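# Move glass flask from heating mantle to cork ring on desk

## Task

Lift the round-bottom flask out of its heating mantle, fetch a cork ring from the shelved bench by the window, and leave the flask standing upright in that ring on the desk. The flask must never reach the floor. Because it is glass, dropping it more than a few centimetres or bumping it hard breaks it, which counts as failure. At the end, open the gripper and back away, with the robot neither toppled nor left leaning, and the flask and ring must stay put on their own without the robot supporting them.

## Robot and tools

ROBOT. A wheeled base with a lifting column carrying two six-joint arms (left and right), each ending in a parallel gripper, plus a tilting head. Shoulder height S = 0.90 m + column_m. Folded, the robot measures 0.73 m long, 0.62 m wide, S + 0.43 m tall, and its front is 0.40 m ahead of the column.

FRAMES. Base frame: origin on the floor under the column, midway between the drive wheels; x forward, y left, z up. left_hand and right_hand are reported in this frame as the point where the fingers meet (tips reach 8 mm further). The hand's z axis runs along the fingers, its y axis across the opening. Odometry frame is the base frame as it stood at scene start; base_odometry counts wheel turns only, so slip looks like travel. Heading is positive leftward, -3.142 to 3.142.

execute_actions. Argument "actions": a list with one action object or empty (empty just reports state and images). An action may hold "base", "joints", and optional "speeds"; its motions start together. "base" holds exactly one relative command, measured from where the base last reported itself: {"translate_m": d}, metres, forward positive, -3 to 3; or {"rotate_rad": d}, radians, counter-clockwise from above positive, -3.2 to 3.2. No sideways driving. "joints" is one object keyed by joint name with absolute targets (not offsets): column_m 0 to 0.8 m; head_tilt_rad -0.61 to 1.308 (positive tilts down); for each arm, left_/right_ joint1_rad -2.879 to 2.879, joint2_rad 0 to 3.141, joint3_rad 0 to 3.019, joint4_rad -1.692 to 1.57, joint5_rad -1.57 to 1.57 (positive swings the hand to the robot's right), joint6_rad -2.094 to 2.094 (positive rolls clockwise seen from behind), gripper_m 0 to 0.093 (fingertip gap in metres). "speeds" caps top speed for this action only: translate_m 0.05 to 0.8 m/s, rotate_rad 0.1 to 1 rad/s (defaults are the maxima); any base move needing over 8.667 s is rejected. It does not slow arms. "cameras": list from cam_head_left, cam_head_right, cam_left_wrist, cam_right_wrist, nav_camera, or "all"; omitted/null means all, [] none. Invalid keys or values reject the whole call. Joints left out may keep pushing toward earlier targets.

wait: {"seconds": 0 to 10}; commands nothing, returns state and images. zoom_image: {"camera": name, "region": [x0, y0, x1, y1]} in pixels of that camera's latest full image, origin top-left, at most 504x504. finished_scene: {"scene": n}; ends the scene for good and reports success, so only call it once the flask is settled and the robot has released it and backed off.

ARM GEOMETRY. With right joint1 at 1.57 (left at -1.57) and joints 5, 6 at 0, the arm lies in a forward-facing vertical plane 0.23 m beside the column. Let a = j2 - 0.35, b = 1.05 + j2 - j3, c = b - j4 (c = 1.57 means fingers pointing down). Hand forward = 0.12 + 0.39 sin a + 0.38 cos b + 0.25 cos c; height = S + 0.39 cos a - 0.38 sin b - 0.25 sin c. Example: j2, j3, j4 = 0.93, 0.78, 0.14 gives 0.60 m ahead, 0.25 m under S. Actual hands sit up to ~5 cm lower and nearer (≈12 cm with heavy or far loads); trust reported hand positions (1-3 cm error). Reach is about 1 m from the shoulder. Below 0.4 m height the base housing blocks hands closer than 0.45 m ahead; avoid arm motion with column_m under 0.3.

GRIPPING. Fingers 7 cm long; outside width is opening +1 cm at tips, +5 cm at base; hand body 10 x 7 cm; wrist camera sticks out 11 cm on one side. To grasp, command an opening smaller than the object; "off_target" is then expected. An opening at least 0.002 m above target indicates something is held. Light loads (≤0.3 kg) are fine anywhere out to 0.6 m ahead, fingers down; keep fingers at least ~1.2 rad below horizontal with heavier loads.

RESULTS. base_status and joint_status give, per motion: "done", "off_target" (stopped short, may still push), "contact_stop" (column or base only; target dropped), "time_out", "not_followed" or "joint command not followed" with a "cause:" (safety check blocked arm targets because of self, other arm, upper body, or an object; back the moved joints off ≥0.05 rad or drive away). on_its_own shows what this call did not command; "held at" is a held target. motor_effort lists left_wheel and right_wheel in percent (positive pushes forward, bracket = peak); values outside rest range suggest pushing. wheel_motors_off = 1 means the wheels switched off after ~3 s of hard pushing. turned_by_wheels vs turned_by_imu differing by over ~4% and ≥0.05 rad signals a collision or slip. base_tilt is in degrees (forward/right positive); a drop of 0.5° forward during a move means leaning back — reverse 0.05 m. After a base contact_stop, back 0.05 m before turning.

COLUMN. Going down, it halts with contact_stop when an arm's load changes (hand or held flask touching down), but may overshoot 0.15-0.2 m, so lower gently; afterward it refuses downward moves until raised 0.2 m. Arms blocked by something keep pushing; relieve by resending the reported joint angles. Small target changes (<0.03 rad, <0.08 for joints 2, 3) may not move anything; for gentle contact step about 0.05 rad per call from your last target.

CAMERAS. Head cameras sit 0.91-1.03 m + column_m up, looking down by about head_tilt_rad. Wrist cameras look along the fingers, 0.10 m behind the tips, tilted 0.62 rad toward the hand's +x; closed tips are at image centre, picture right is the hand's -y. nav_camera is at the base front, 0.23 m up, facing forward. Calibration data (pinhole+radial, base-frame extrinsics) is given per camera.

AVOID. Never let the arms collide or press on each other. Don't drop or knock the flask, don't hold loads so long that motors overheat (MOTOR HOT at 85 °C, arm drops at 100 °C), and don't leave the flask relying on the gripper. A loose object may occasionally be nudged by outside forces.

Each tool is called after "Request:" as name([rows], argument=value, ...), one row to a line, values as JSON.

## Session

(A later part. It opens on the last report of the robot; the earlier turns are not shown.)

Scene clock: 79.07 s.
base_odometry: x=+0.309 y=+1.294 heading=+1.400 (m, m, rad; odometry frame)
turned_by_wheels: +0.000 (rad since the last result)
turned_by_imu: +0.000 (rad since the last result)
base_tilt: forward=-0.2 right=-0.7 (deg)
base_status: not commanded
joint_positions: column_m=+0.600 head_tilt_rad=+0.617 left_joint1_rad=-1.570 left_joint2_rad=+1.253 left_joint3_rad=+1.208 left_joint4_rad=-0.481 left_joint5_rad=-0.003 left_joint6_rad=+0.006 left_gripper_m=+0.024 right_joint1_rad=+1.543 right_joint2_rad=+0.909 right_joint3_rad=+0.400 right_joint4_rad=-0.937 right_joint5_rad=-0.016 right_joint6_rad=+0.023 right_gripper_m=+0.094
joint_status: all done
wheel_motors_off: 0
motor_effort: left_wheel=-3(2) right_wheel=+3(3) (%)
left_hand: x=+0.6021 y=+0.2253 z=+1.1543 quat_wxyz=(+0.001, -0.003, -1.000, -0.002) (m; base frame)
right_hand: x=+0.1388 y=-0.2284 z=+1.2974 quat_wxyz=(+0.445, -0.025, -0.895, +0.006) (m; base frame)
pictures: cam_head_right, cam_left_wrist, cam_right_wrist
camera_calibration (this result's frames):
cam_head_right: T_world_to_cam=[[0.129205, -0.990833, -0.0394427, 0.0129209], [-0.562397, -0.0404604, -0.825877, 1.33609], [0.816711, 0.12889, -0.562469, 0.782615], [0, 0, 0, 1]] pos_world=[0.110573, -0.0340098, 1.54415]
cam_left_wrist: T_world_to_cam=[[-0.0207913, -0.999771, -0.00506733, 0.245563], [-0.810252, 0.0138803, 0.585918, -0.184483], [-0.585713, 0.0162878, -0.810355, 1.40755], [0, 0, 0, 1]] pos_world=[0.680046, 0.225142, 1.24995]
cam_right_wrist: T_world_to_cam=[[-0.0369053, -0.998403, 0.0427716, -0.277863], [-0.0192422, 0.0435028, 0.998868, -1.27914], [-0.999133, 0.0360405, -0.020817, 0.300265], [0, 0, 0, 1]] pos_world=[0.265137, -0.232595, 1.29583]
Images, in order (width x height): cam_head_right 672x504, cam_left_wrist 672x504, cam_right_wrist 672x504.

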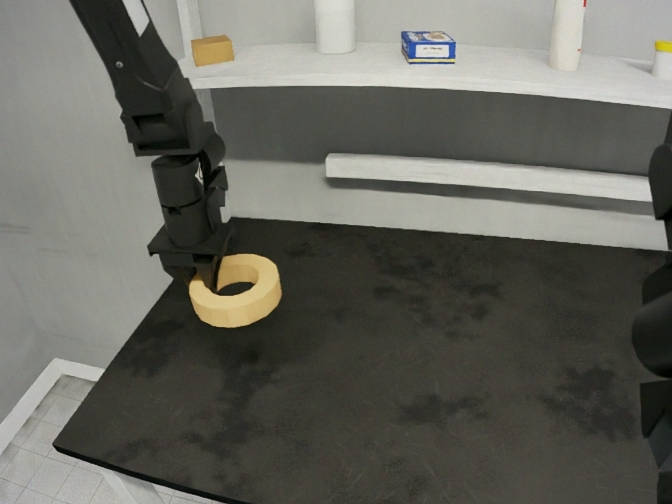

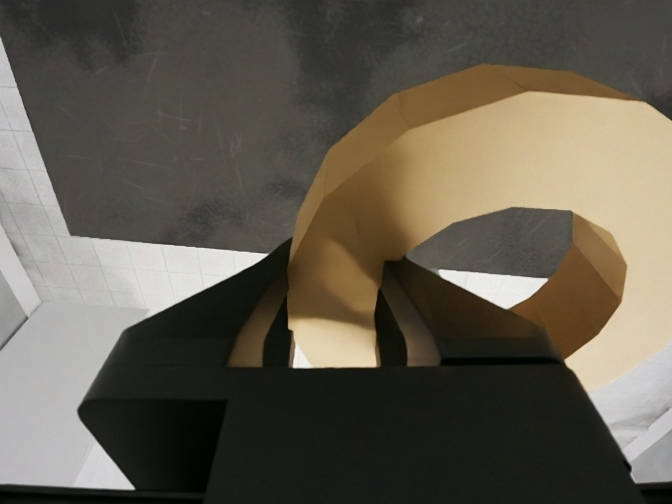

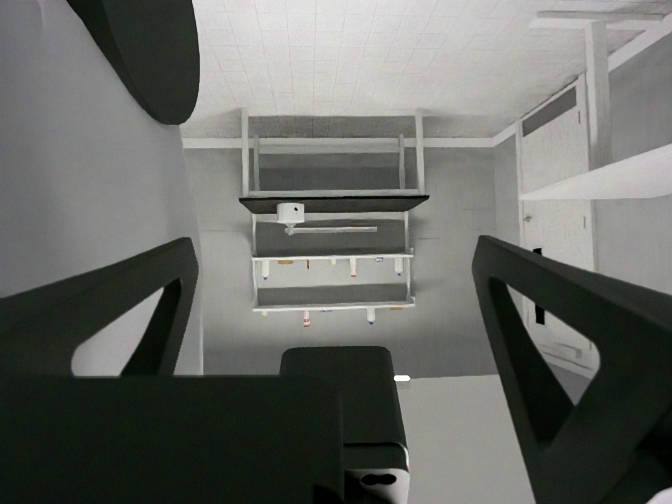

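Request:
execute_actions([
  {"base":{"translate_m":-1.7},"joints":{"column_m":0.72}},
], cameras=["cam_right_wrist"])

Request:
execute_actions([
  {"base":{"rotate_rad":-3.14},"joints":{"right_joint1_rad":1.57,"right_joint2_rad":1.25,"right_joint3_rad":1.21,"right_joint4_rad":-0.48,"right_joint6_rad":0,"right_joint5_rad":0,"head_tilt_rad":0.5}},
], cameras=["cam_head_right","cam_head_left","nav_camera"])

Scene clock: 94.83 s.
base_odometry: x=+0.020 y=-0.381 heading=+1.401 (m, m, rad; odometry frame)
turned_by_wheels: +0.000 (rad since the last result)
turned_by_imu: +0.000 (rad since the last result)
base_tilt: forward=-0.1 right=-0.7 (deg)
base_status: done
joint_positions: column_m=+0.720 head_tilt_rad=+0.617 left_joint1_rad=-1.570 left_joint2_rad=+1.253 left_joint3_rad=+1.207 left_joint4_rad=-0.481 left_joint5_rad=-0.003 left_joint6_rad=+0.006 left_gripper_m=+0.024 right_joint1_rad=+1.543 right_joint2_rad=+0.909 right_joint3_rad=+0.401 right_joint4_rad=-0.937 right_joint5_rad=-0.016 right_joint6_rad=+0.023 right_gripper_m=+0.094
joint_status: all done
wheel_motors_off: 0
motor_effort: left_wheel=+0(60) right_wheel=-1(43) (%)
left_hand: x=+0.6014 y=+0.2254 z=+1.2742 quat_wxyz=(+0.002, -0.003, -1.000, -0.002) (m; base frame)
right_hand: x=+0.1392 y=-0.2284 z=+1.4172 quat_wxyz=(+0.445, -0.025, -0.895, +0.006) (m; base frame)
pictures: cam_right_wrist
camera_calibration (this result's frames):
cam_right_wrist: T_world_to_cam=[[-0.0369199, -0.998403, 0.0427539, -0.282957], [-0.0200048, 0.0435129, 0.998853, -1.39874], [-0.999118, 0.0360223, -0.0215793, 0.304239], [0, 0, 0, 1]] pos_world=[0.265543, -0.232601, 1.4158]
Images, in order (width x height): cam_right_wrist 672x504.

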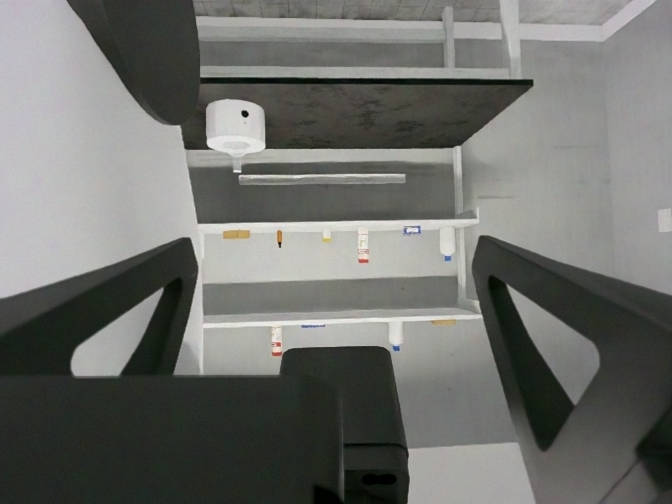

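Scene clock: 99.27 s.
base_odometry: x=+0.020 y=-0.381 heading=-1.739 (m, m, rad; odometry frame)
turned_by_wheels: -3.140 (rad since the last result)
turned_by_imu: -3.142 (rad since the last result)
base_tilt: forward=-0.2 right=-0.8 (deg)
base_status: done
joint_positions: column_m=+0.720 head_tilt_rad=+0.518 left_joint1_rad=-1.570 left_joint2_rad=+1.253 left_joint3_rad=+1.207 left_joint4_rad=-0.481 left_joint5_rad=-0.005 left_joint6_rad=+0.006 left_gripper_m=+0.024 right_joint1_rad=+1.571 right_joint2_rad=+1.243 right_joint3_rad=+1.209 right_joint4_rad=-0.479 right_joint5_rad=-0.002 right_joint6_rad=+0.010 right_gripper_m=+0.094
joint_status: all done
wheel_motors_off: 0
motor_effort: left_wheel=+2(51) right_wheel=-2(32) (%)
left_hand: x=+0.6014 y=+0.2258 z=+1.2742 quat_wxyz=(+0.002, -0.003, -1.000, -0.003) (m; base frame)
right_hand: x=+0.6065 y=-0.2252 z=+1.2791 quat_wxyz=(-0.005, -0.005, -1.000, -0.001) (m; base frame)
pictures: cam_head_left, cam_head_right, nav_camera
camera_calibration (this result's frames):
cam_head_left: T_world_to_cam=[[0.127622, -0.991551, -0.0232378, 0.0738948], [-0.484076, -0.0418215, -0.874026, 1.51484], [0.865669, 0.122793, -0.485324, 0.713011], [0, 0, 0, 1]] pos_world=[0.106637, 0.0490703, 1.67177]
cam_head_right: T_world_to_cam=[[0.132471, -0.990833, -0.0264779, -0.00462557], [-0.478006, -0.0404604, -0.877424, 1.51892], [0.86831, 0.12889, -0.478984, 0.705122], [0, 0, 0, 1]] pos_world=[0.114404, -0.0340098, 1.67036]
Images, in order (width x height): cam_head_left 672x504, cam_head_right 672x504, nav_camera 672x504.

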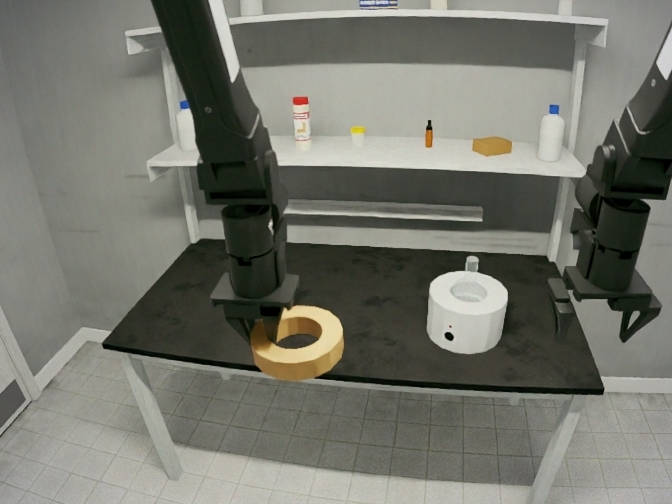

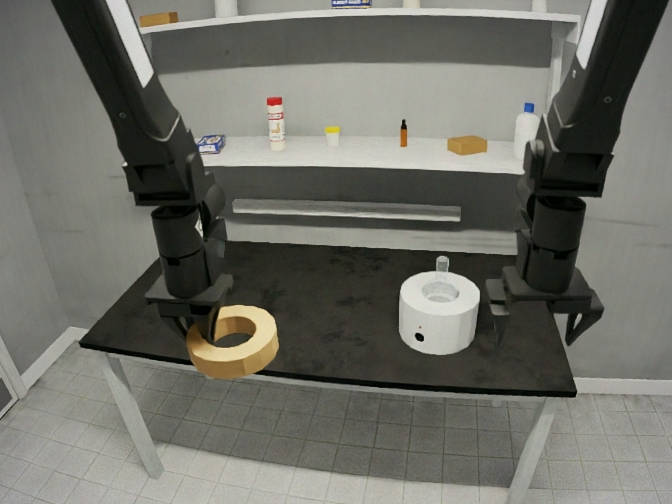

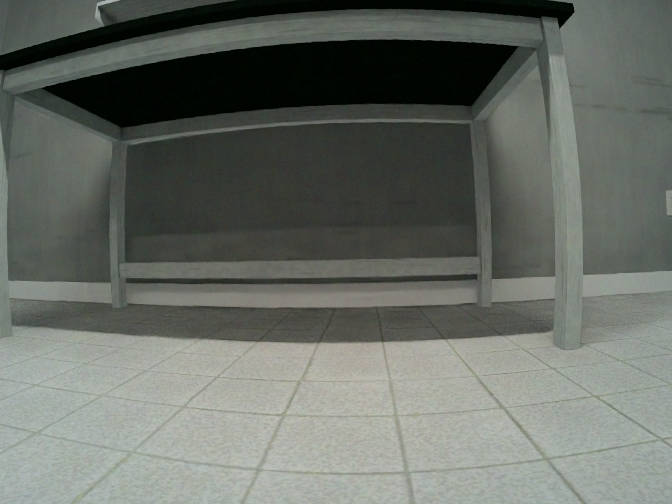

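Request:
execute_actions([
  {"base":{"rotate_rad":0.077},"joints":{"column_m":0.65,"head_tilt_rad":0.8}},
], cameras=[])

Request:
execute_actions([
  {"base":{"translate_m":0.46}},
], cameras=["cam_head_right","cam_head_left","cam_right_wrist"])

Scene clock: 115.43 s.
base_odometry: x=+0.020 y=-0.381 heading=-1.663 (m, m, rad; odometry frame)
turned_by_wheels: +0.076 (rad since the last result)
turned_by_imu: +0.077 (rad since the last result)
base_tilt: forward=-0.2 right=-0.8 (deg)
base_status: done
joint_positions: column_m=+0.650 head_tilt_rad=+0.802 left_joint1_rad=-1.570 left_joint2_rad=+1.253 left_joint3_rad=+1.207 left_joint4_rad=-0.481 left_joint5_rad=-0.005 left_joint6_rad=+0.006 left_gripper_m=+0.024 right_joint1_rad=+1.571 right_joint2_rad=+1.243 right_joint3_rad=+1.208 right_joint4_rad=-0.479 right_joint5_rad=-0.002 right_joint6_rad=+0.010 right_gripper_m=+0.094
joint_status: all done
wheel_motors_off: 0
motor_effort: left_wheel=-4(26) right_wheel=+4(27) (%)
left_hand: x=+0.6014 y=+0.2258 z=+1.2043 quat_wxyz=(+0.002, -0.003, -1.000, -0.003) (m; base frame)
right_hand: x=+0.6059 y=-0.2253 z=+1.2090 quat_wxyz=(-0.004, -0.005, -1.000, -0.001) (m; base frame)
pictures: none
No camera images: the call's "cameras" was empty. Leave "cameras" out to get every camera's image.

Scene clock: 118.10 s.
base_odometry: x=-0.022 y=-0.839 heading=-1.664 (m, m, rad; odometry frame)
turned_by_wheels: -0.001 (rad since the last result)
turned_by_imu: -0.001 (rad since the last result)
base_tilt: forward=-0.1 right=-0.7 (deg)
base_status: done
joint_positions: column_m=+0.650 head_tilt_rad=+0.803 left_joint1_rad=-1.570 left_joint2_rad=+1.253 left_joint3_rad=+1.207 left_joint4_rad=-0.481 left_joint5_rad=-0.005 left_joint6_rad=+0.006 left_gripper_m=+0.024 right_joint1_rad=+1.571 right_joint2_rad=+1.243 right_joint3_rad=+1.205 right_joint4_rad=-0.479 right_joint5_rad=-0.002 right_joint6_rad=+0.010 right_gripper_m=+0.094
joint_status: not commanded
wheel_motors_off: 0
motor_effort: left_wheel=-2(45) right_wheel=+2(56) (%)
left_hand: x=+0.6014 y=+0.2258 z=+1.2043 quat_wxyz=(+0.002, -0.003, -1.000, -0.003) (m; base frame)
right_hand: x=+0.6043 y=-0.2253 z=+1.2086 quat_wxyz=(-0.003, -0.005, -1.000, -0.001) (m; base frame)
pictures: cam_head_left, cam_head_right, cam_right_wrist
camera_calibration (this result's frames):
cam_head_left: T_world_to_cam=[[0.115983, -0.991551, -0.0580966, 0.129884], [-0.70977, -0.0418215, -0.703191, 1.18556], [0.69482, 0.122793, -0.708623, 1.05297], [0, 0, 0, 1]] pos_world=[0.094785, 0.0490703, 1.58738]
cam_head_right: T_world_to_cam=[[0.119729, -0.990833, -0.0625666, 0.0532044], [-0.704896, -0.0404604, -0.708156, 1.19203], [0.699133, 0.12889, -0.703278, 1.04707], [0, 0, 0, 1]] pos_world=[0.101846, -0.0340098, 1.58385]
cam_right_wrist: T_world_to_cam=[[-0.0157156, -0.99985, 0.00723481, -0.223988], [-0.812744, 0.0169887, 0.582374, -0.204705], [-0.582409, 0.00327231, -0.812889, 1.4615], [0, 0, 0, 1]] pos_world=[0.681297, -0.22526, 1.30887]
Images, in order (width x height): cam_head_left 672x504, cam_head_right 672x504, cam_right_wrist 672x504.

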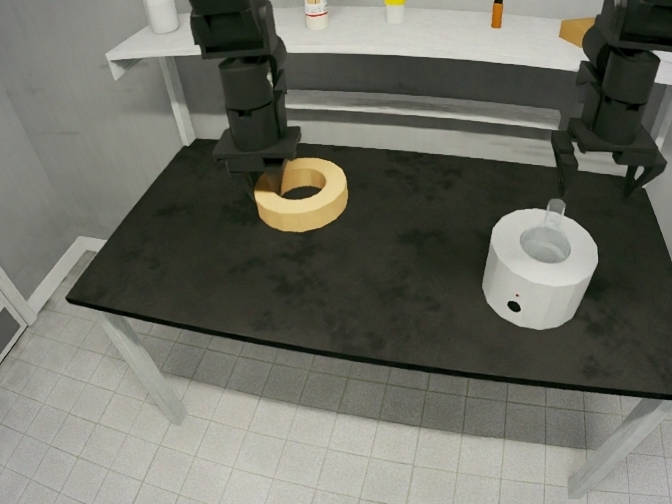

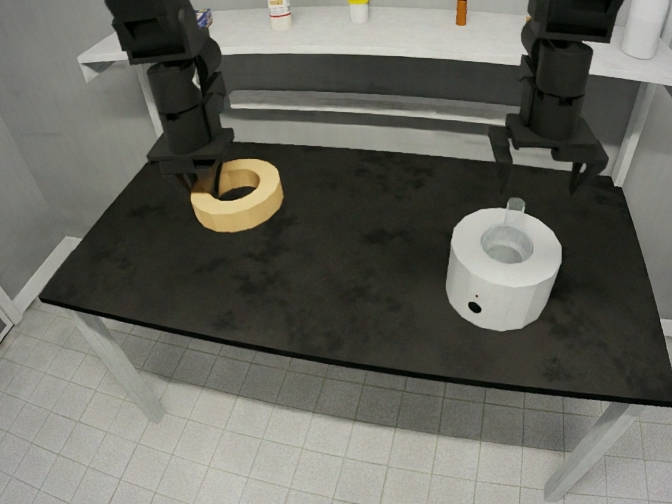

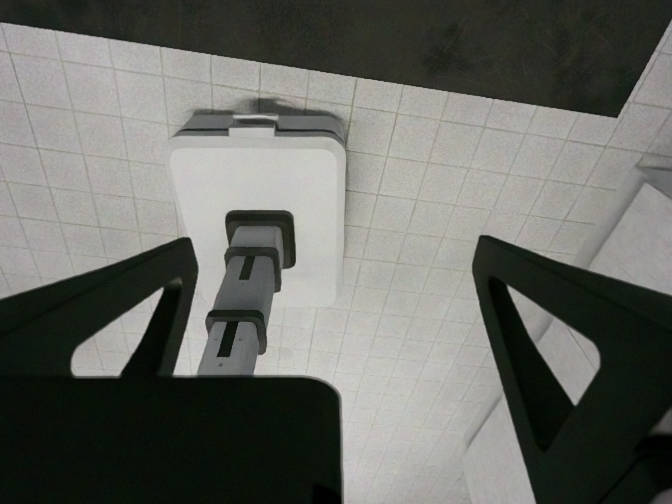

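Request:
execute_actions([
  {"base":{"rotate_rad":-0.057},"joints":{"column_m":0.58}},
], cameras=[])

Request:
execute_actions([
  {"base":{"translate_m":0.26},"joints":{"column_m":0.52}},
], cameras=["cam_head_right","cam_head_left","cam_right_wrist"])

Scene clock: 135.73 s.
base_odometry: x=-0.022 y=-0.839 heading=-1.719 (m, m, rad; odometry frame)
turned_by_wheels: -0.055 (rad since the last result)
turned_by_imu: -0.056 (rad since the last result)
base_tilt: forward=-0.2 right=-0.8 (deg)
base_status: done
joint_positions: column_m=+0.580 head_tilt_rad=+0.803 left_joint1_rad=-1.572 left_joint2_rad=+1.253 left_joint3_rad=+1.207 left_joint4_rad=-0.481 left_joint5_rad=-0.005 left_joint6_rad=+0.006 left_gripper_m=+0.024 right_joint1_rad=+1.570 right_joint2_rad=+1.243 right_joint3_rad=+1.205 right_joint4_rad=-0.479 right_joint5_rad=-0.002 right_joint6_rad=+0.010 right_gripper_m=+0.094
joint_status: all done
wheel_motors_off: 0
motor_effort: left_wheel=+4(36) right_wheel=-2(37) (%)
left_hand: x=+0.6014 y=+0.2249 z=+1.1343 quat_wxyz=(+0.002, -0.003, -1.000, -0.002) (m; base frame)
right_hand: x=+0.6043 y=-0.2255 z=+1.1386 quat_wxyz=(-0.003, -0.005, -1.000, -0.001) (m; base frame)
pictures: none
No camera images: the call's "cameras" was empty. Leave "cameras" out to get every camera's image.

Scene clock: 137.70 s.
base_odometry: x=-0.060 y=-1.097 heading=-1.720 (m, m, rad; odometry frame)
turned_by_wheels: -0.001 (rad since the last result)
turned_by_imu: -0.001 (rad since the last result)
base_tilt: forward=-0.2 right=-0.7 (deg)
base_status: done
joint_positions: column_m=+0.520 head_tilt_rad=+0.803 left_joint1_rad=-1.572 left_joint2_rad=+1.253 left_joint3_rad=+1.206 left_joint4_rad=-0.481 left_joint5_rad=-0.005 left_joint6_rad=+0.006 left_gripper_m=+0.024 right_joint1_rad=+1.570 right_joint2_rad=+1.243 right_joint3_rad=+1.205 right_joint4_rad=-0.479 right_joint5_rad=-0.002 right_joint6_rad=+0.010 right_gripper_m=+0.094
joint_status: all done
wheel_motors_off: 0
motor_effort: left_wheel=-1(39) right_wheel=+1(50) (%)
left_hand: x=+0.6012 y=+0.2249 z=+1.0742 quat_wxyz=(+0.002, -0.003, -1.000, -0.002) (m; base frame)
right_hand: x=+0.6041 y=-0.2255 z=+1.0785 quat_wxyz=(-0.003, -0.005, -1.000, -0.001) (m; base frame)
pictures: cam_head_left, cam_head_right, cam_right_wrist
camera_calibration (this result's frames):
cam_head_left: T_world_to_cam=[[0.115977, -0.991551, -0.0581078, 0.122348], [-0.709837, -0.0418215, -0.703123, 1.09404], [0.694752, 0.122793, -0.70869, 0.960953], [0, 0, 0, 1]] pos_world=[0.0947803, 0.0490703, 1.45738]
cam_head_right: T_world_to_cam=[[0.119723, -0.990833, -0.0625781, 0.0450883], [-0.704964, -0.0404604, -0.708088, 1.09987], [0.699065, 0.12889, -0.703346, 0.955747], [0, 0, 0, 1]] pos_world=[0.101841, -0.0340098, 1.45385]
cam_right_wrist: T_world_to_cam=[[-0.0159036, -0.999845, 0.00757107, -0.223512], [-0.812518, 0.0173362, 0.582678, -0.129518], [-0.582719, 0.00311506, -0.812668, 1.35555], [0, 0, 0, 1]] pos_world=[0.681112, -0.225455, 1.17877]
Images, in order (width x height): cam_head_left 672x504, cam_head_right 672x504, cam_right_wrist 672x504.

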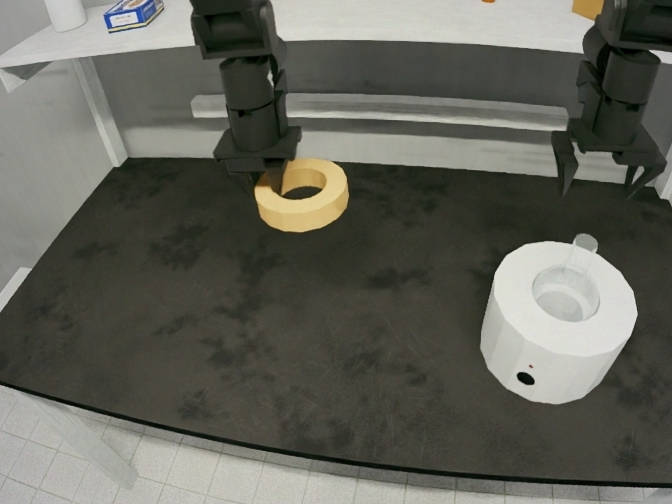

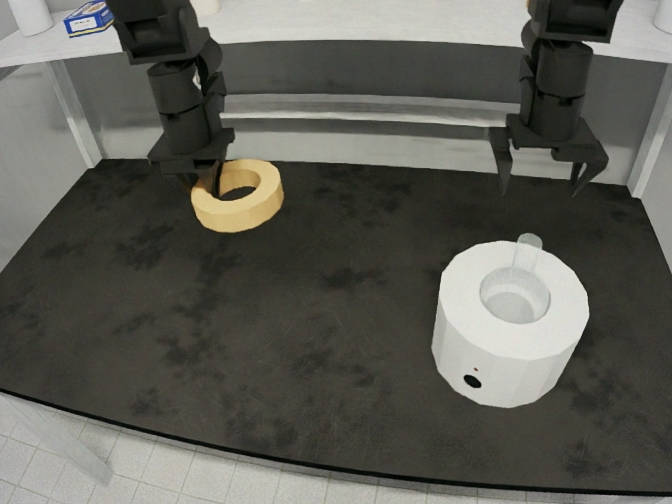

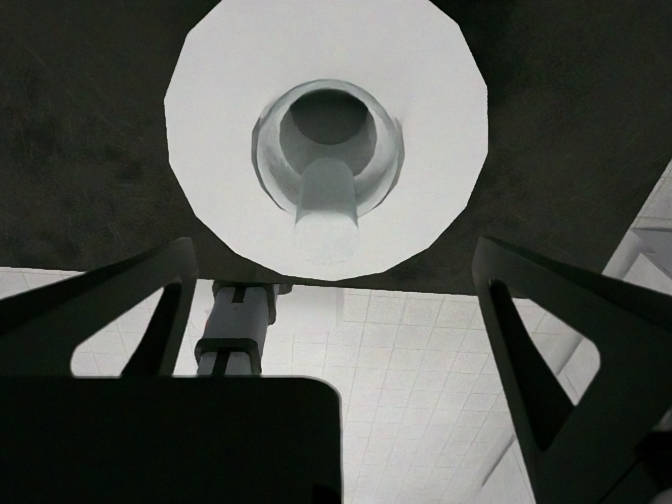

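Request:
execute_actions([
  {"base":{"translate_m":-0.03},"joints":{"column_m":0.47}},
], cameras=["cam_head_right","cam_right_wrist"])

Scene clock: 144.43 s.
base_odometry: x=-0.056 y=-1.067 heading=-1.720 (m, m, rad; odometry frame)
turned_by_wheels: +0.000 (rad since the last result)
turned_by_imu: +0.000 (rad since the last result)
base_tilt: forward=-0.2 right=-0.8 (deg)
base_status: done
joint_positions: column_m=+0.470 head_tilt_rad=+0.803 left_joint1_rad=-1.572 left_joint2_rad=+1.253 left_joint3_rad=+1.204 left_joint4_rad=-0.481 left_joint5_rad=-0.005 left_joint6_rad=+0.006 left_gripper_m=+0.024 right_joint1_rad=+1.570 right_joint2_rad=+1.245 right_joint3_rad=+1.202 right_joint4_rad=-0.479 right_joint5_rad=-0.002 right_joint6_rad=+0.010 right_gripper_m=+0.094
joint_status: all done
wheel_motors_off: 0
motor_effort: left_wheel=+0(36) right_wheel=+0(27) (%)
left_hand: x=+0.5998 y=+0.2249 z=+1.0238 quat_wxyz=(+0.003, -0.003, -1.000, -0.002) (m; base frame)
right_hand: x=+0.6019 y=-0.2255 z=+1.0274 quat_wxyz=(-0.001, -0.005, -1.000, -0.001) (m; base frame)
pictures: cam_head_right, cam_right_wrist
camera_calibration (this result's frames):
cam_head_right: T_world_to_cam=[[0.119708, -0.990833, -0.0626069, 0.0420018], [-0.705135, -0.0404604, -0.707918, 1.06422], [0.698896, 0.12889, -0.703514, 0.92083], [0, 0, 0, 1]] pos_world=[0.101828, -0.0340098, 1.40383]
cam_right_wrist: T_world_to_cam=[[-0.015874, -0.999845, 0.00763641, -0.223245], [-0.810066, 0.0173373, 0.586082, -0.106488], [-0.586124, 0.0031175, -0.810215, 1.31229], [0, 0, 0, 1]] pos_world=[0.679355, -0.225455, 1.12735]
Images, in order (width x height): cam_head_right 672x504, cam_right_wrist 672x504.

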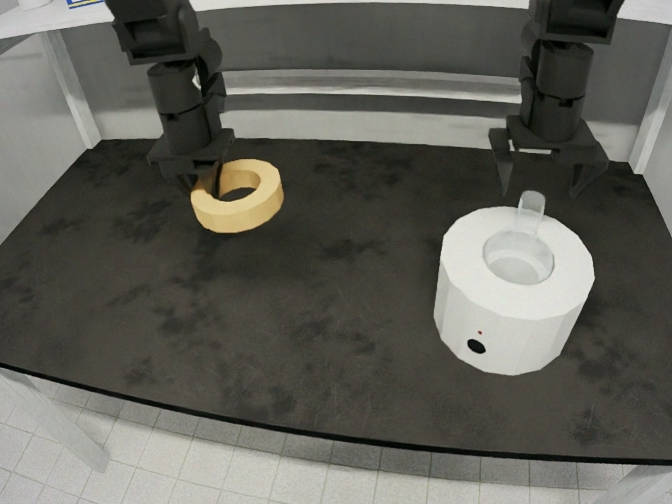

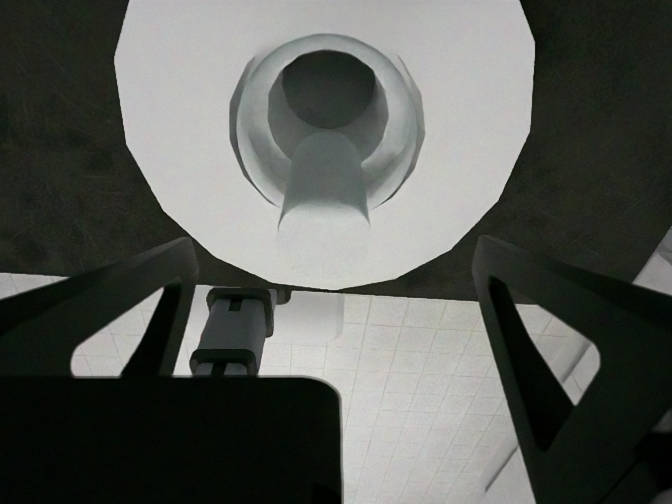

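Request:
execute_actions([
  {"base":{"rotate_rad":0.008},"joints":{"column_m":0.42,"right_gripper_m":0.06}},
], cameras=["cam_head_right","cam_right_wrist"])

Scene clock: 150.83 s.
base_odometry: x=-0.056 y=-1.067 heading=-1.712 (m, m, rad; odometry frame)
turned_by_wheels: +0.007 (rad since the last result)
turned_by_imu: +0.007 (rad since the last result)
base_tilt: forward=-0.1 right=-0.7 (deg)
base_status: done
joint_positions: column_m=+0.420 head_tilt_rad=+0.803 left_joint1_rad=-1.570 left_joint2_rad=+1.253 left_joint3_rad=+1.204 left_joint4_rad=-0.481 left_joint5_rad=-0.005 left_joint6_rad=+0.006 left_gripper_m=+0.024 right_joint1_rad=+1.571 right_joint2_rad=+1.245 right_joint3_rad=+1.202 right_joint4_rad=-0.479 right_joint5_rad=-0.002 right_joint6_rad=+0.010 right_gripper_m=+0.060
joint_status: all done
wheel_motors_off: 0
motor_effort: left_wheel=-2(33) right_wheel=+2(30) (%)
left_hand: x=+0.5998 y=+0.2258 z=+0.9738 quat_wxyz=(+0.003, -0.003, -1.000, -0.003) (m; base frame)
right_hand: x=+0.6019 y=-0.2249 z=+0.9774 quat_wxyz=(-0.001, -0.005, -1.000, -0.001) (m; base frame)
pictures: cam_head_right, cam_right_wrist
camera_calibration (this result's frames):
cam_head_right: T_world_to_cam=[[0.119708, -0.990833, -0.0626069, 0.0388715], [-0.705135, -0.0404604, -0.707918, 1.02883], [0.698896, 0.12889, -0.703514, 0.885655], [0, 0, 0, 1]] pos_world=[0.101828, -0.0340098, 1.35383]
cam_right_wrist: T_world_to_cam=[[-0.0153019, -0.999861, 0.00664546, -0.221602], [-0.810076, 0.0162929, 0.586099, -0.0774406], [-0.586126, 0.00358511, -0.810212, 1.27188], [0, 0, 0, 1]] pos_world=[0.679355, -0.224869, 1.07735]
Images, in order (width x height): cam_head_right 672x504, cam_right_wrist 672x504.

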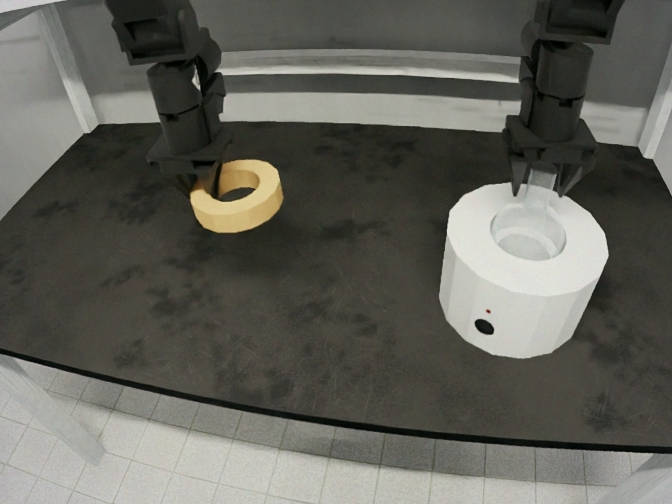

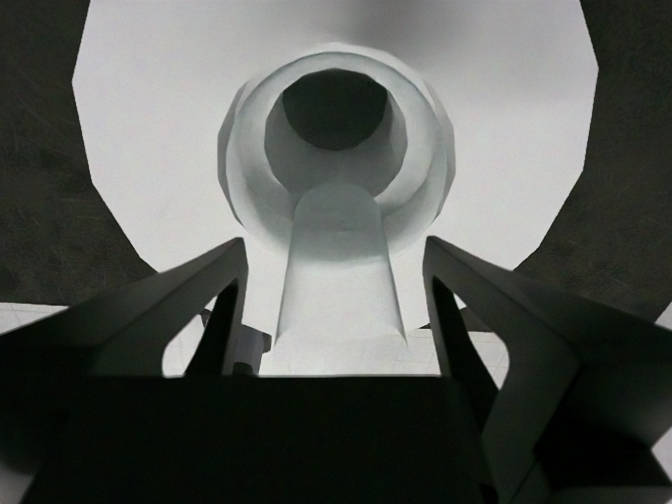

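Request:
execute_actions([
  {"base":{"translate_m":-0.007},"joints":{"right_gripper_m":0.042}},
], cameras=[])

Request:
execute_actions([
  {"joints":{"right_gripper_m":0.02}},
], cameras=["cam_head_right","cam_right_wrist"])

Request:
execute_actions([
  {"joints":{"column_m":0.6}},
], cameras=["cam_head_right","cam_right_wrist"])

Scene clock: 164.00 s.
base_odometry: x=-0.055 y=-1.060 heading=-1.713 (m, m, rad; odometry frame)
turned_by_wheels: -0.001 (rad since the last result)
turned_by_imu: -0.001 (rad since the last result)
base_tilt: forward=-0.1 right=-0.8 (deg)
base_status: done
joint_positions: column_m=+0.420 head_tilt_rad=+0.803 left_joint1_rad=-1.570 left_joint2_rad=+1.253 left_joint3_rad=+1.203 left_joint4_rad=-0.481 left_joint5_rad=-0.005 left_joint6_rad=+0.006 left_gripper_m=+0.024 right_joint1_rad=+1.571 right_joint2_rad=+1.245 right_joint3_rad=+1.201 right_joint4_rad=-0.479 right_joint5_rad=-0.002 right_joint6_rad=+0.010 right_gripper_m=+0.042
joint_status: all done
wheel_motors_off: 0
motor_effort: left_wheel=-2(40) right_wheel=+1(39) (%)
left_hand: x=+0.5994 y=+0.2258 z=+0.9737 quat_wxyz=(+0.004, -0.003, -1.000, -0.003) (m; base frame)
right_hand: x=+0.6015 y=-0.2249 z=+0.9773 quat_wxyz=(+0.000, -0.005, -1.000, -0.001) (m; base frame)
pictures: none
No camera images: the call's "cameras" was empty. Leave "cameras" out to get every camera's image.

Scene clock: 164.50 s.
base_odometry: x=-0.055 y=-1.060 heading=-1.713 (m, m, rad; odometry frame)
turned_by_wheels: +0.000 (rad since the last result)
turned_by_imu: +0.000 (rad since the last result)
base_tilt: forward=-0.2 right=-0.7 (deg)
base_status: not commanded
joint_positions: column_m=+0.420 head_tilt_rad=+0.803 left_joint1_rad=-1.570 left_joint2_rad=+1.253 left_joint3_rad=+1.203 left_joint4_rad=-0.481 left_joint5_rad=-0.005 left_joint6_rad=+0.006 left_gripper_m=+0.024 right_joint1_rad=+1.571 right_joint2_rad=+1.245 right_joint3_rad=+1.201 right_joint4_rad=-0.479 right_joint5_rad=-0.001 right_joint6_rad=+0.010 right_gripper_m=+0.033
joint_status: right_gripper_m off_target (ended at +0.033, target +0.020)
wheel_motors_off: 0
motor_effort: left_wheel=-2(3) right_wheel=+2(2) (%)
left_hand: x=+0.5994 y=+0.2258 z=+0.9737 quat_wxyz=(+0.004, -0.003, -1.000, -0.003) (m; base frame)
right_hand: x=+0.6015 y=-0.2251 z=+0.9773 quat_wxyz=(+0.000, -0.005, -1.000, +0.000) (m; base frame)
pictures: cam_head_right, cam_right_wrist
camera_calibration (this result's frames):
cam_head_right: T_world_to_cam=[[0.119701, -0.990833, -0.062619, 0.0388888], [-0.705206, -0.0404604, -0.707847, 1.02873], [0.698825, 0.12889, -0.703585, 0.885758], [0, 0, 0, 1]] pos_world=[0.101823, -0.0340098, 1.35382]
cam_right_wrist: T_world_to_cam=[[-0.0152972, -0.999853, 0.00780158, -0.222936], [-0.809628, 0.0169648, 0.586698, -0.0784223], [-0.586744, 0.00265848, -0.809768, 1.27123], [0, 0, 0, 1]] pos_world=[0.678986, -0.224952, 1.07716]
Images, in order (width x height): cam_head_right 672x504, cam_right_wrist 672x504.

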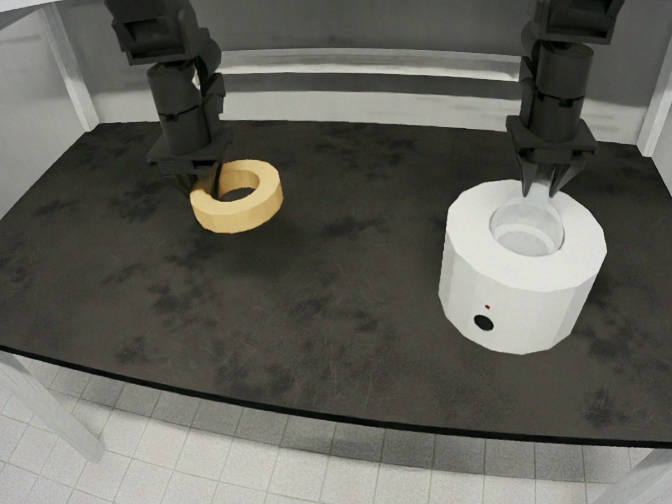

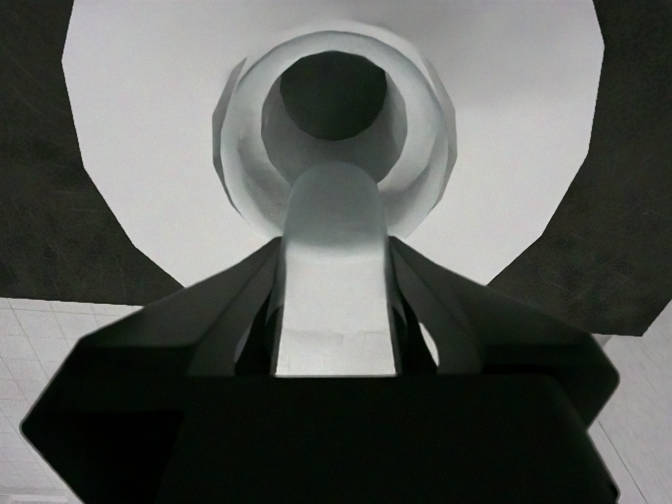

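Scene clock: 167.43 s.
base_odometry: x=-0.055 y=-1.060 heading=-1.713 (m, m, rad; odometry frame)
turned_by_wheels: +0.000 (rad since the last result)
turned_by_imu: +0.000 (rad since the last result)
base_tilt: forward=+0.0 right=-0.7 (deg)
base_status: not commanded
joint_positions: column_m=+0.600 head_tilt_rad=+0.803 left_joint1_rad=-1.570 left_joint2_rad=+1.253 left_joint3_rad=+1.203 left_joint4_rad=-0.481 left_joint5_rad=-0.005 left_joint6_rad=+0.006 left_gripper_m=+0.024 right_joint1_rad=+1.571 right_joint2_rad=+1.249 right_joint3_rad=+1.201 right_joint4_rad=-0.479 right_joint5_rad=-0.001 right_joint6_rad=+0.010 right_gripper_m=+0.033
joint_status: all done
wheel_motors_off: 0
motor_effort: left_wheel=-3(3) right_wheel=+2(2) (%)
left_hand: x=+0.5994 y=+0.2258 z=+1.1536 quat_wxyz=(+0.004, -0.003, -1.000, -0.003) (m; base frame)
right_hand: x=+0.6000 y=-0.2251 z=+1.1551 quat_wxyz=(+0.002, -0.005, -1.000, +0.000) (m; base frame)
pictures: cam_head_right, cam_right_wrist
camera_calibration (this result's frames):
cam_head_right: T_world_to_cam=[[0.119701, -0.990833, -0.0626191, 0.0501514], [-0.705206, -0.0404604, -0.707847, 1.15604], [0.698825, 0.12889, -0.703585, 1.0123], [0, 0, 0, 1]] pos_world=[0.101823, -0.0340098, 1.53368]
cam_right_wrist: T_world_to_cam=[[-0.0152625, -0.999853, 0.00786677, -0.224441], [-0.807159, 0.0169639, 0.59009, -0.189347], [-0.590136, 0.00265653, -0.807299, 1.41359], [0, 0, 0, 1]] pos_world=[0.677952, -0.224951, 1.25469]
Images, in order (width x height): cam_head_right 672x504, cam_right_wrist 672x504.

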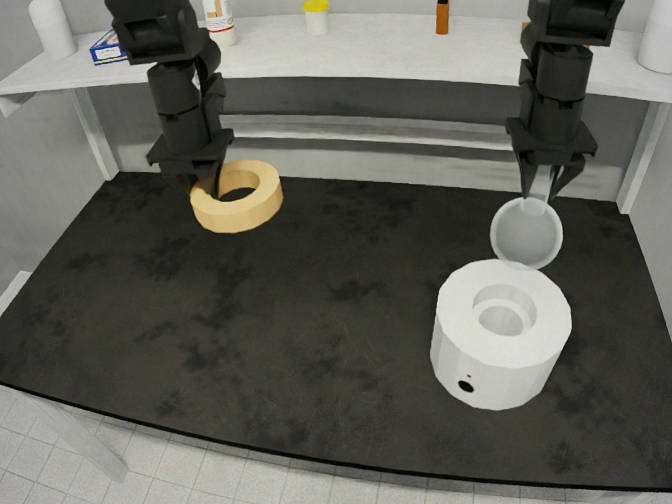

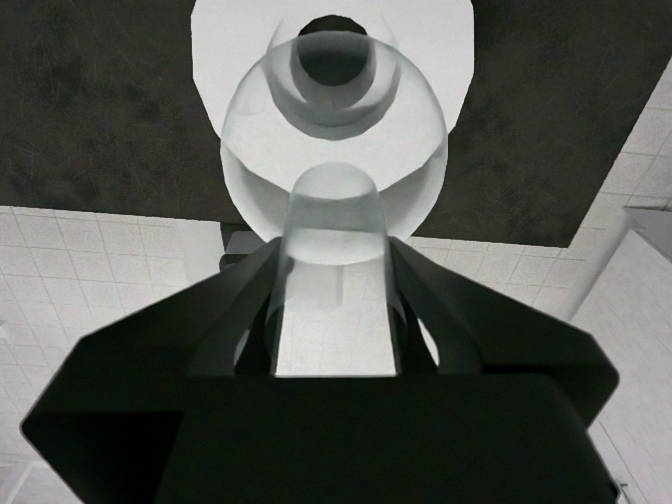

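Request:
execute_actions([
  {"base":{"translate_m":-0.95},"joints":{"column_m":0.78,"head_tilt_rad":0.6},"speeds":{"translate_m":0.5}},
], cameras=[])

Request:
execute_actions([
  {"base":{"rotate_rad":1.5},"joints":{"left_joint2_rad":1.8,"left_joint3_rad":1.53,"left_joint4_rad":-0.25},"speeds":{"rotate_rad":0.7}},
])

Scene clock: 189.33 s.
base_odometry: x=+0.080 y=-0.120 heading=-1.712 (m, m, rad; odometry frame)
turned_by_wheels: +0.001 (rad since the last result)
turned_by_imu: +0.001 (rad since the last result)
base_tilt: forward=-0.2 right=-0.6 (deg)
base_status: done
joint_positions: column_m=+0.780 head_tilt_rad=+0.617 left_joint1_rad=-1.570 left_joint2_rad=+1.253 left_joint3_rad=+1.203 left_joint4_rad=-0.481 left_joint5_rad=-0.005 left_joint6_rad=+0.006 left_gripper_m=+0.024 right_joint1_rad=+1.571 right_joint2_rad=+1.251 right_joint3_rad=+1.199 right_joint4_rad=-0.479 right_joint5_rad=-0.001 right_joint6_rad=+0.010 right_gripper_m=+0.033
joint_status: all done
wheel_motors_off: 0
motor_effort: left_wheel=+1(50) right_wheel=-1(51) (%)
left_hand: x=+0.5992 y=+0.2258 z=+1.3335 quat_wxyz=(+0.004, -0.003, -1.000, -0.003) (m; base frame)
right_hand: x=+0.5982 y=-0.2251 z=+1.3339 quat_wxyz=(+0.004, -0.005, -1.000, +0.000) (m; base frame)
pictures: none
No camera images: the call's "cameras" was empty. Leave "cameras" out to get every camera's image.

Scene clock: 192.60 s.
base_odometry: x=+0.080 y=-0.120 heading=-0.213 (m, m, rad; odometry frame)
turned_by_wheels: +1.499 (rad since the last result)
turned_by_imu: +1.500 (rad since the last result)
base_tilt: forward=-0.3 right=-0.8 (deg)
base_status: done
joint_positions: column_m=+0.780 head_tilt_rad=+0.617 left_joint1_rad=-1.567 left_joint2_rad=+1.818 left_joint3_rad=+1.521 left_joint4_rad=-0.249 left_joint5_rad=-0.005 left_joint6_rad=+0.006 left_gripper_m=+0.024 right_joint1_rad=+1.571 right_joint2_rad=+1.251 right_joint3_rad=+1.199 right_joint4_rad=-0.479 right_joint5_rad=-0.001 right_joint6_rad=+0.010 right_gripper_m=+0.033
joint_status: all done
wheel_motors_off: 0
motor_effort: left_wheel=-2(39) right_wheel=+2(47) (%)
left_hand: x=+0.5874 y=+0.2286 z=+1.1022 quat_wxyz=(+0.011, -0.002, -1.000, -0.004) (m; base frame)
right_hand: x=+0.5982 y=-0.2253 z=+1.3339 quat_wxyz=(+0.004, -0.005, -1.000, +0.000) (m; base frame)
pictures: cam_head_left, cam_head_right, cam_left_wrist, cam_right_wrist, nav_camera
camera_calibration (this result's frames):
cam_head_left: T_world_to_cam=[[0.124702, -0.991551, -0.0357311, 0.0974965], [-0.568049, -0.0418215, -0.821932, 1.47947], [0.813493, 0.122793, -0.568464, 0.891547], [0, 0, 0, 1]] pos_world=[0.102986, 0.0490703, 1.72632]
cam_head_right: T_world_to_cam=[[0.129207, -0.990833, -0.0394344, 0.0200056], [-0.562344, -0.0404604, -0.825913, 1.4848], [0.816747, 0.12889, -0.562417, 0.883763], [0, 0, 0, 1]] pos_world=[0.110576, -0.0340098, 1.72415]
cam_left_wrist: T_world_to_cam=[[-0.0190114, -0.99977, -0.0098752, 0.252541], [-0.79895, 0.00925306, 0.601327, -0.188486], [-0.601097, 0.0193218, -0.798942, 1.35242], [0, 0, 0, 1]] pos_world=[0.667146, 0.228096, 1.19634]
cam_right_wrist: T_world_to_cam=[[-0.0154214, -0.999847, 0.00825622, -0.226511], [-0.804899, 0.0173126, 0.593159, -0.301634], [-0.593211, 0.00250194, -0.805043, 1.55565], [0, 0, 0, 1]] pos_world=[0.676551, -0.225147, 1.43315]
Images, in order (width x height): cam_head_left 672x504, cam_head_right 672x504, cam_left_wrist 672x504, cam_right_wrist 672x504, nav_camera 672x504.

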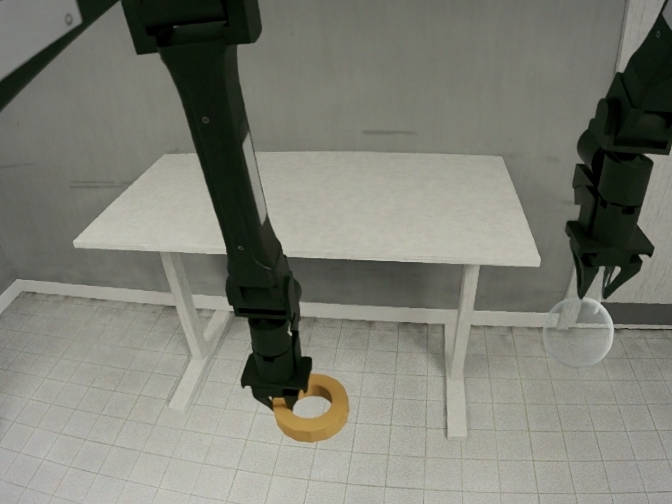

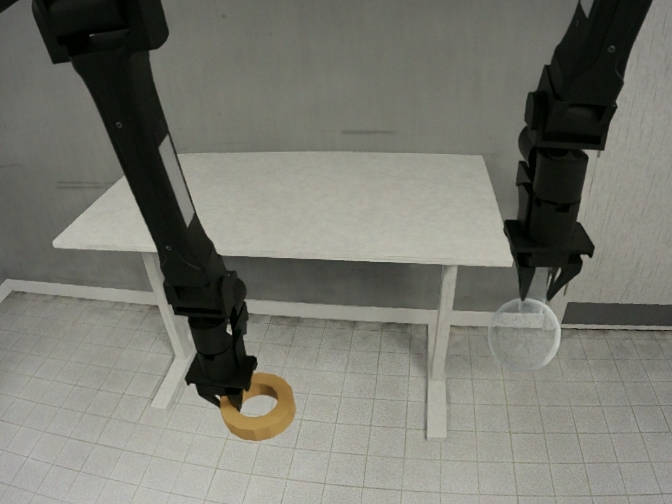

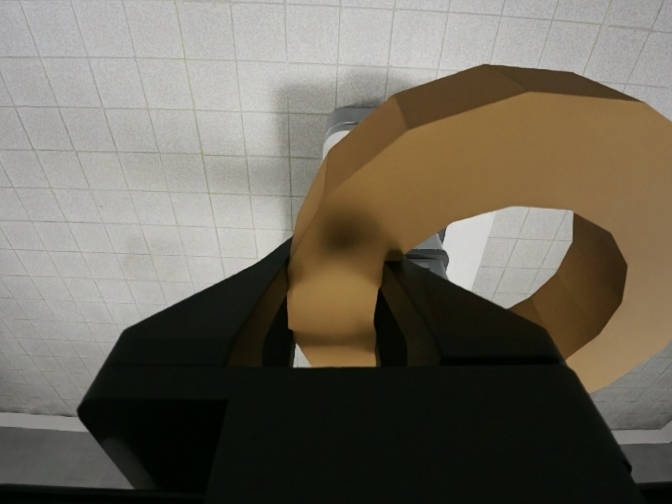

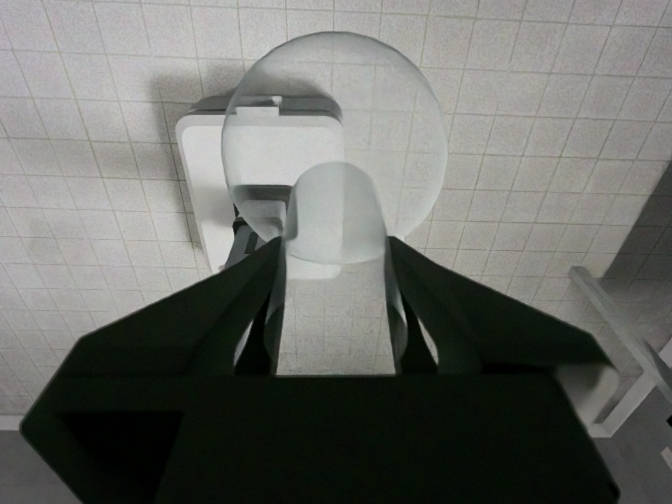

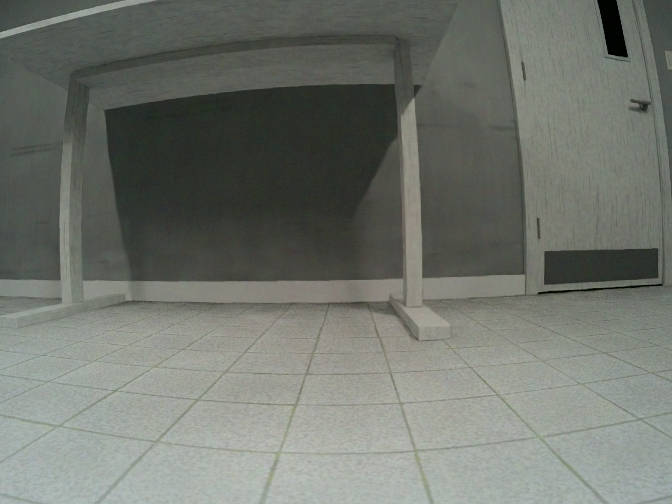

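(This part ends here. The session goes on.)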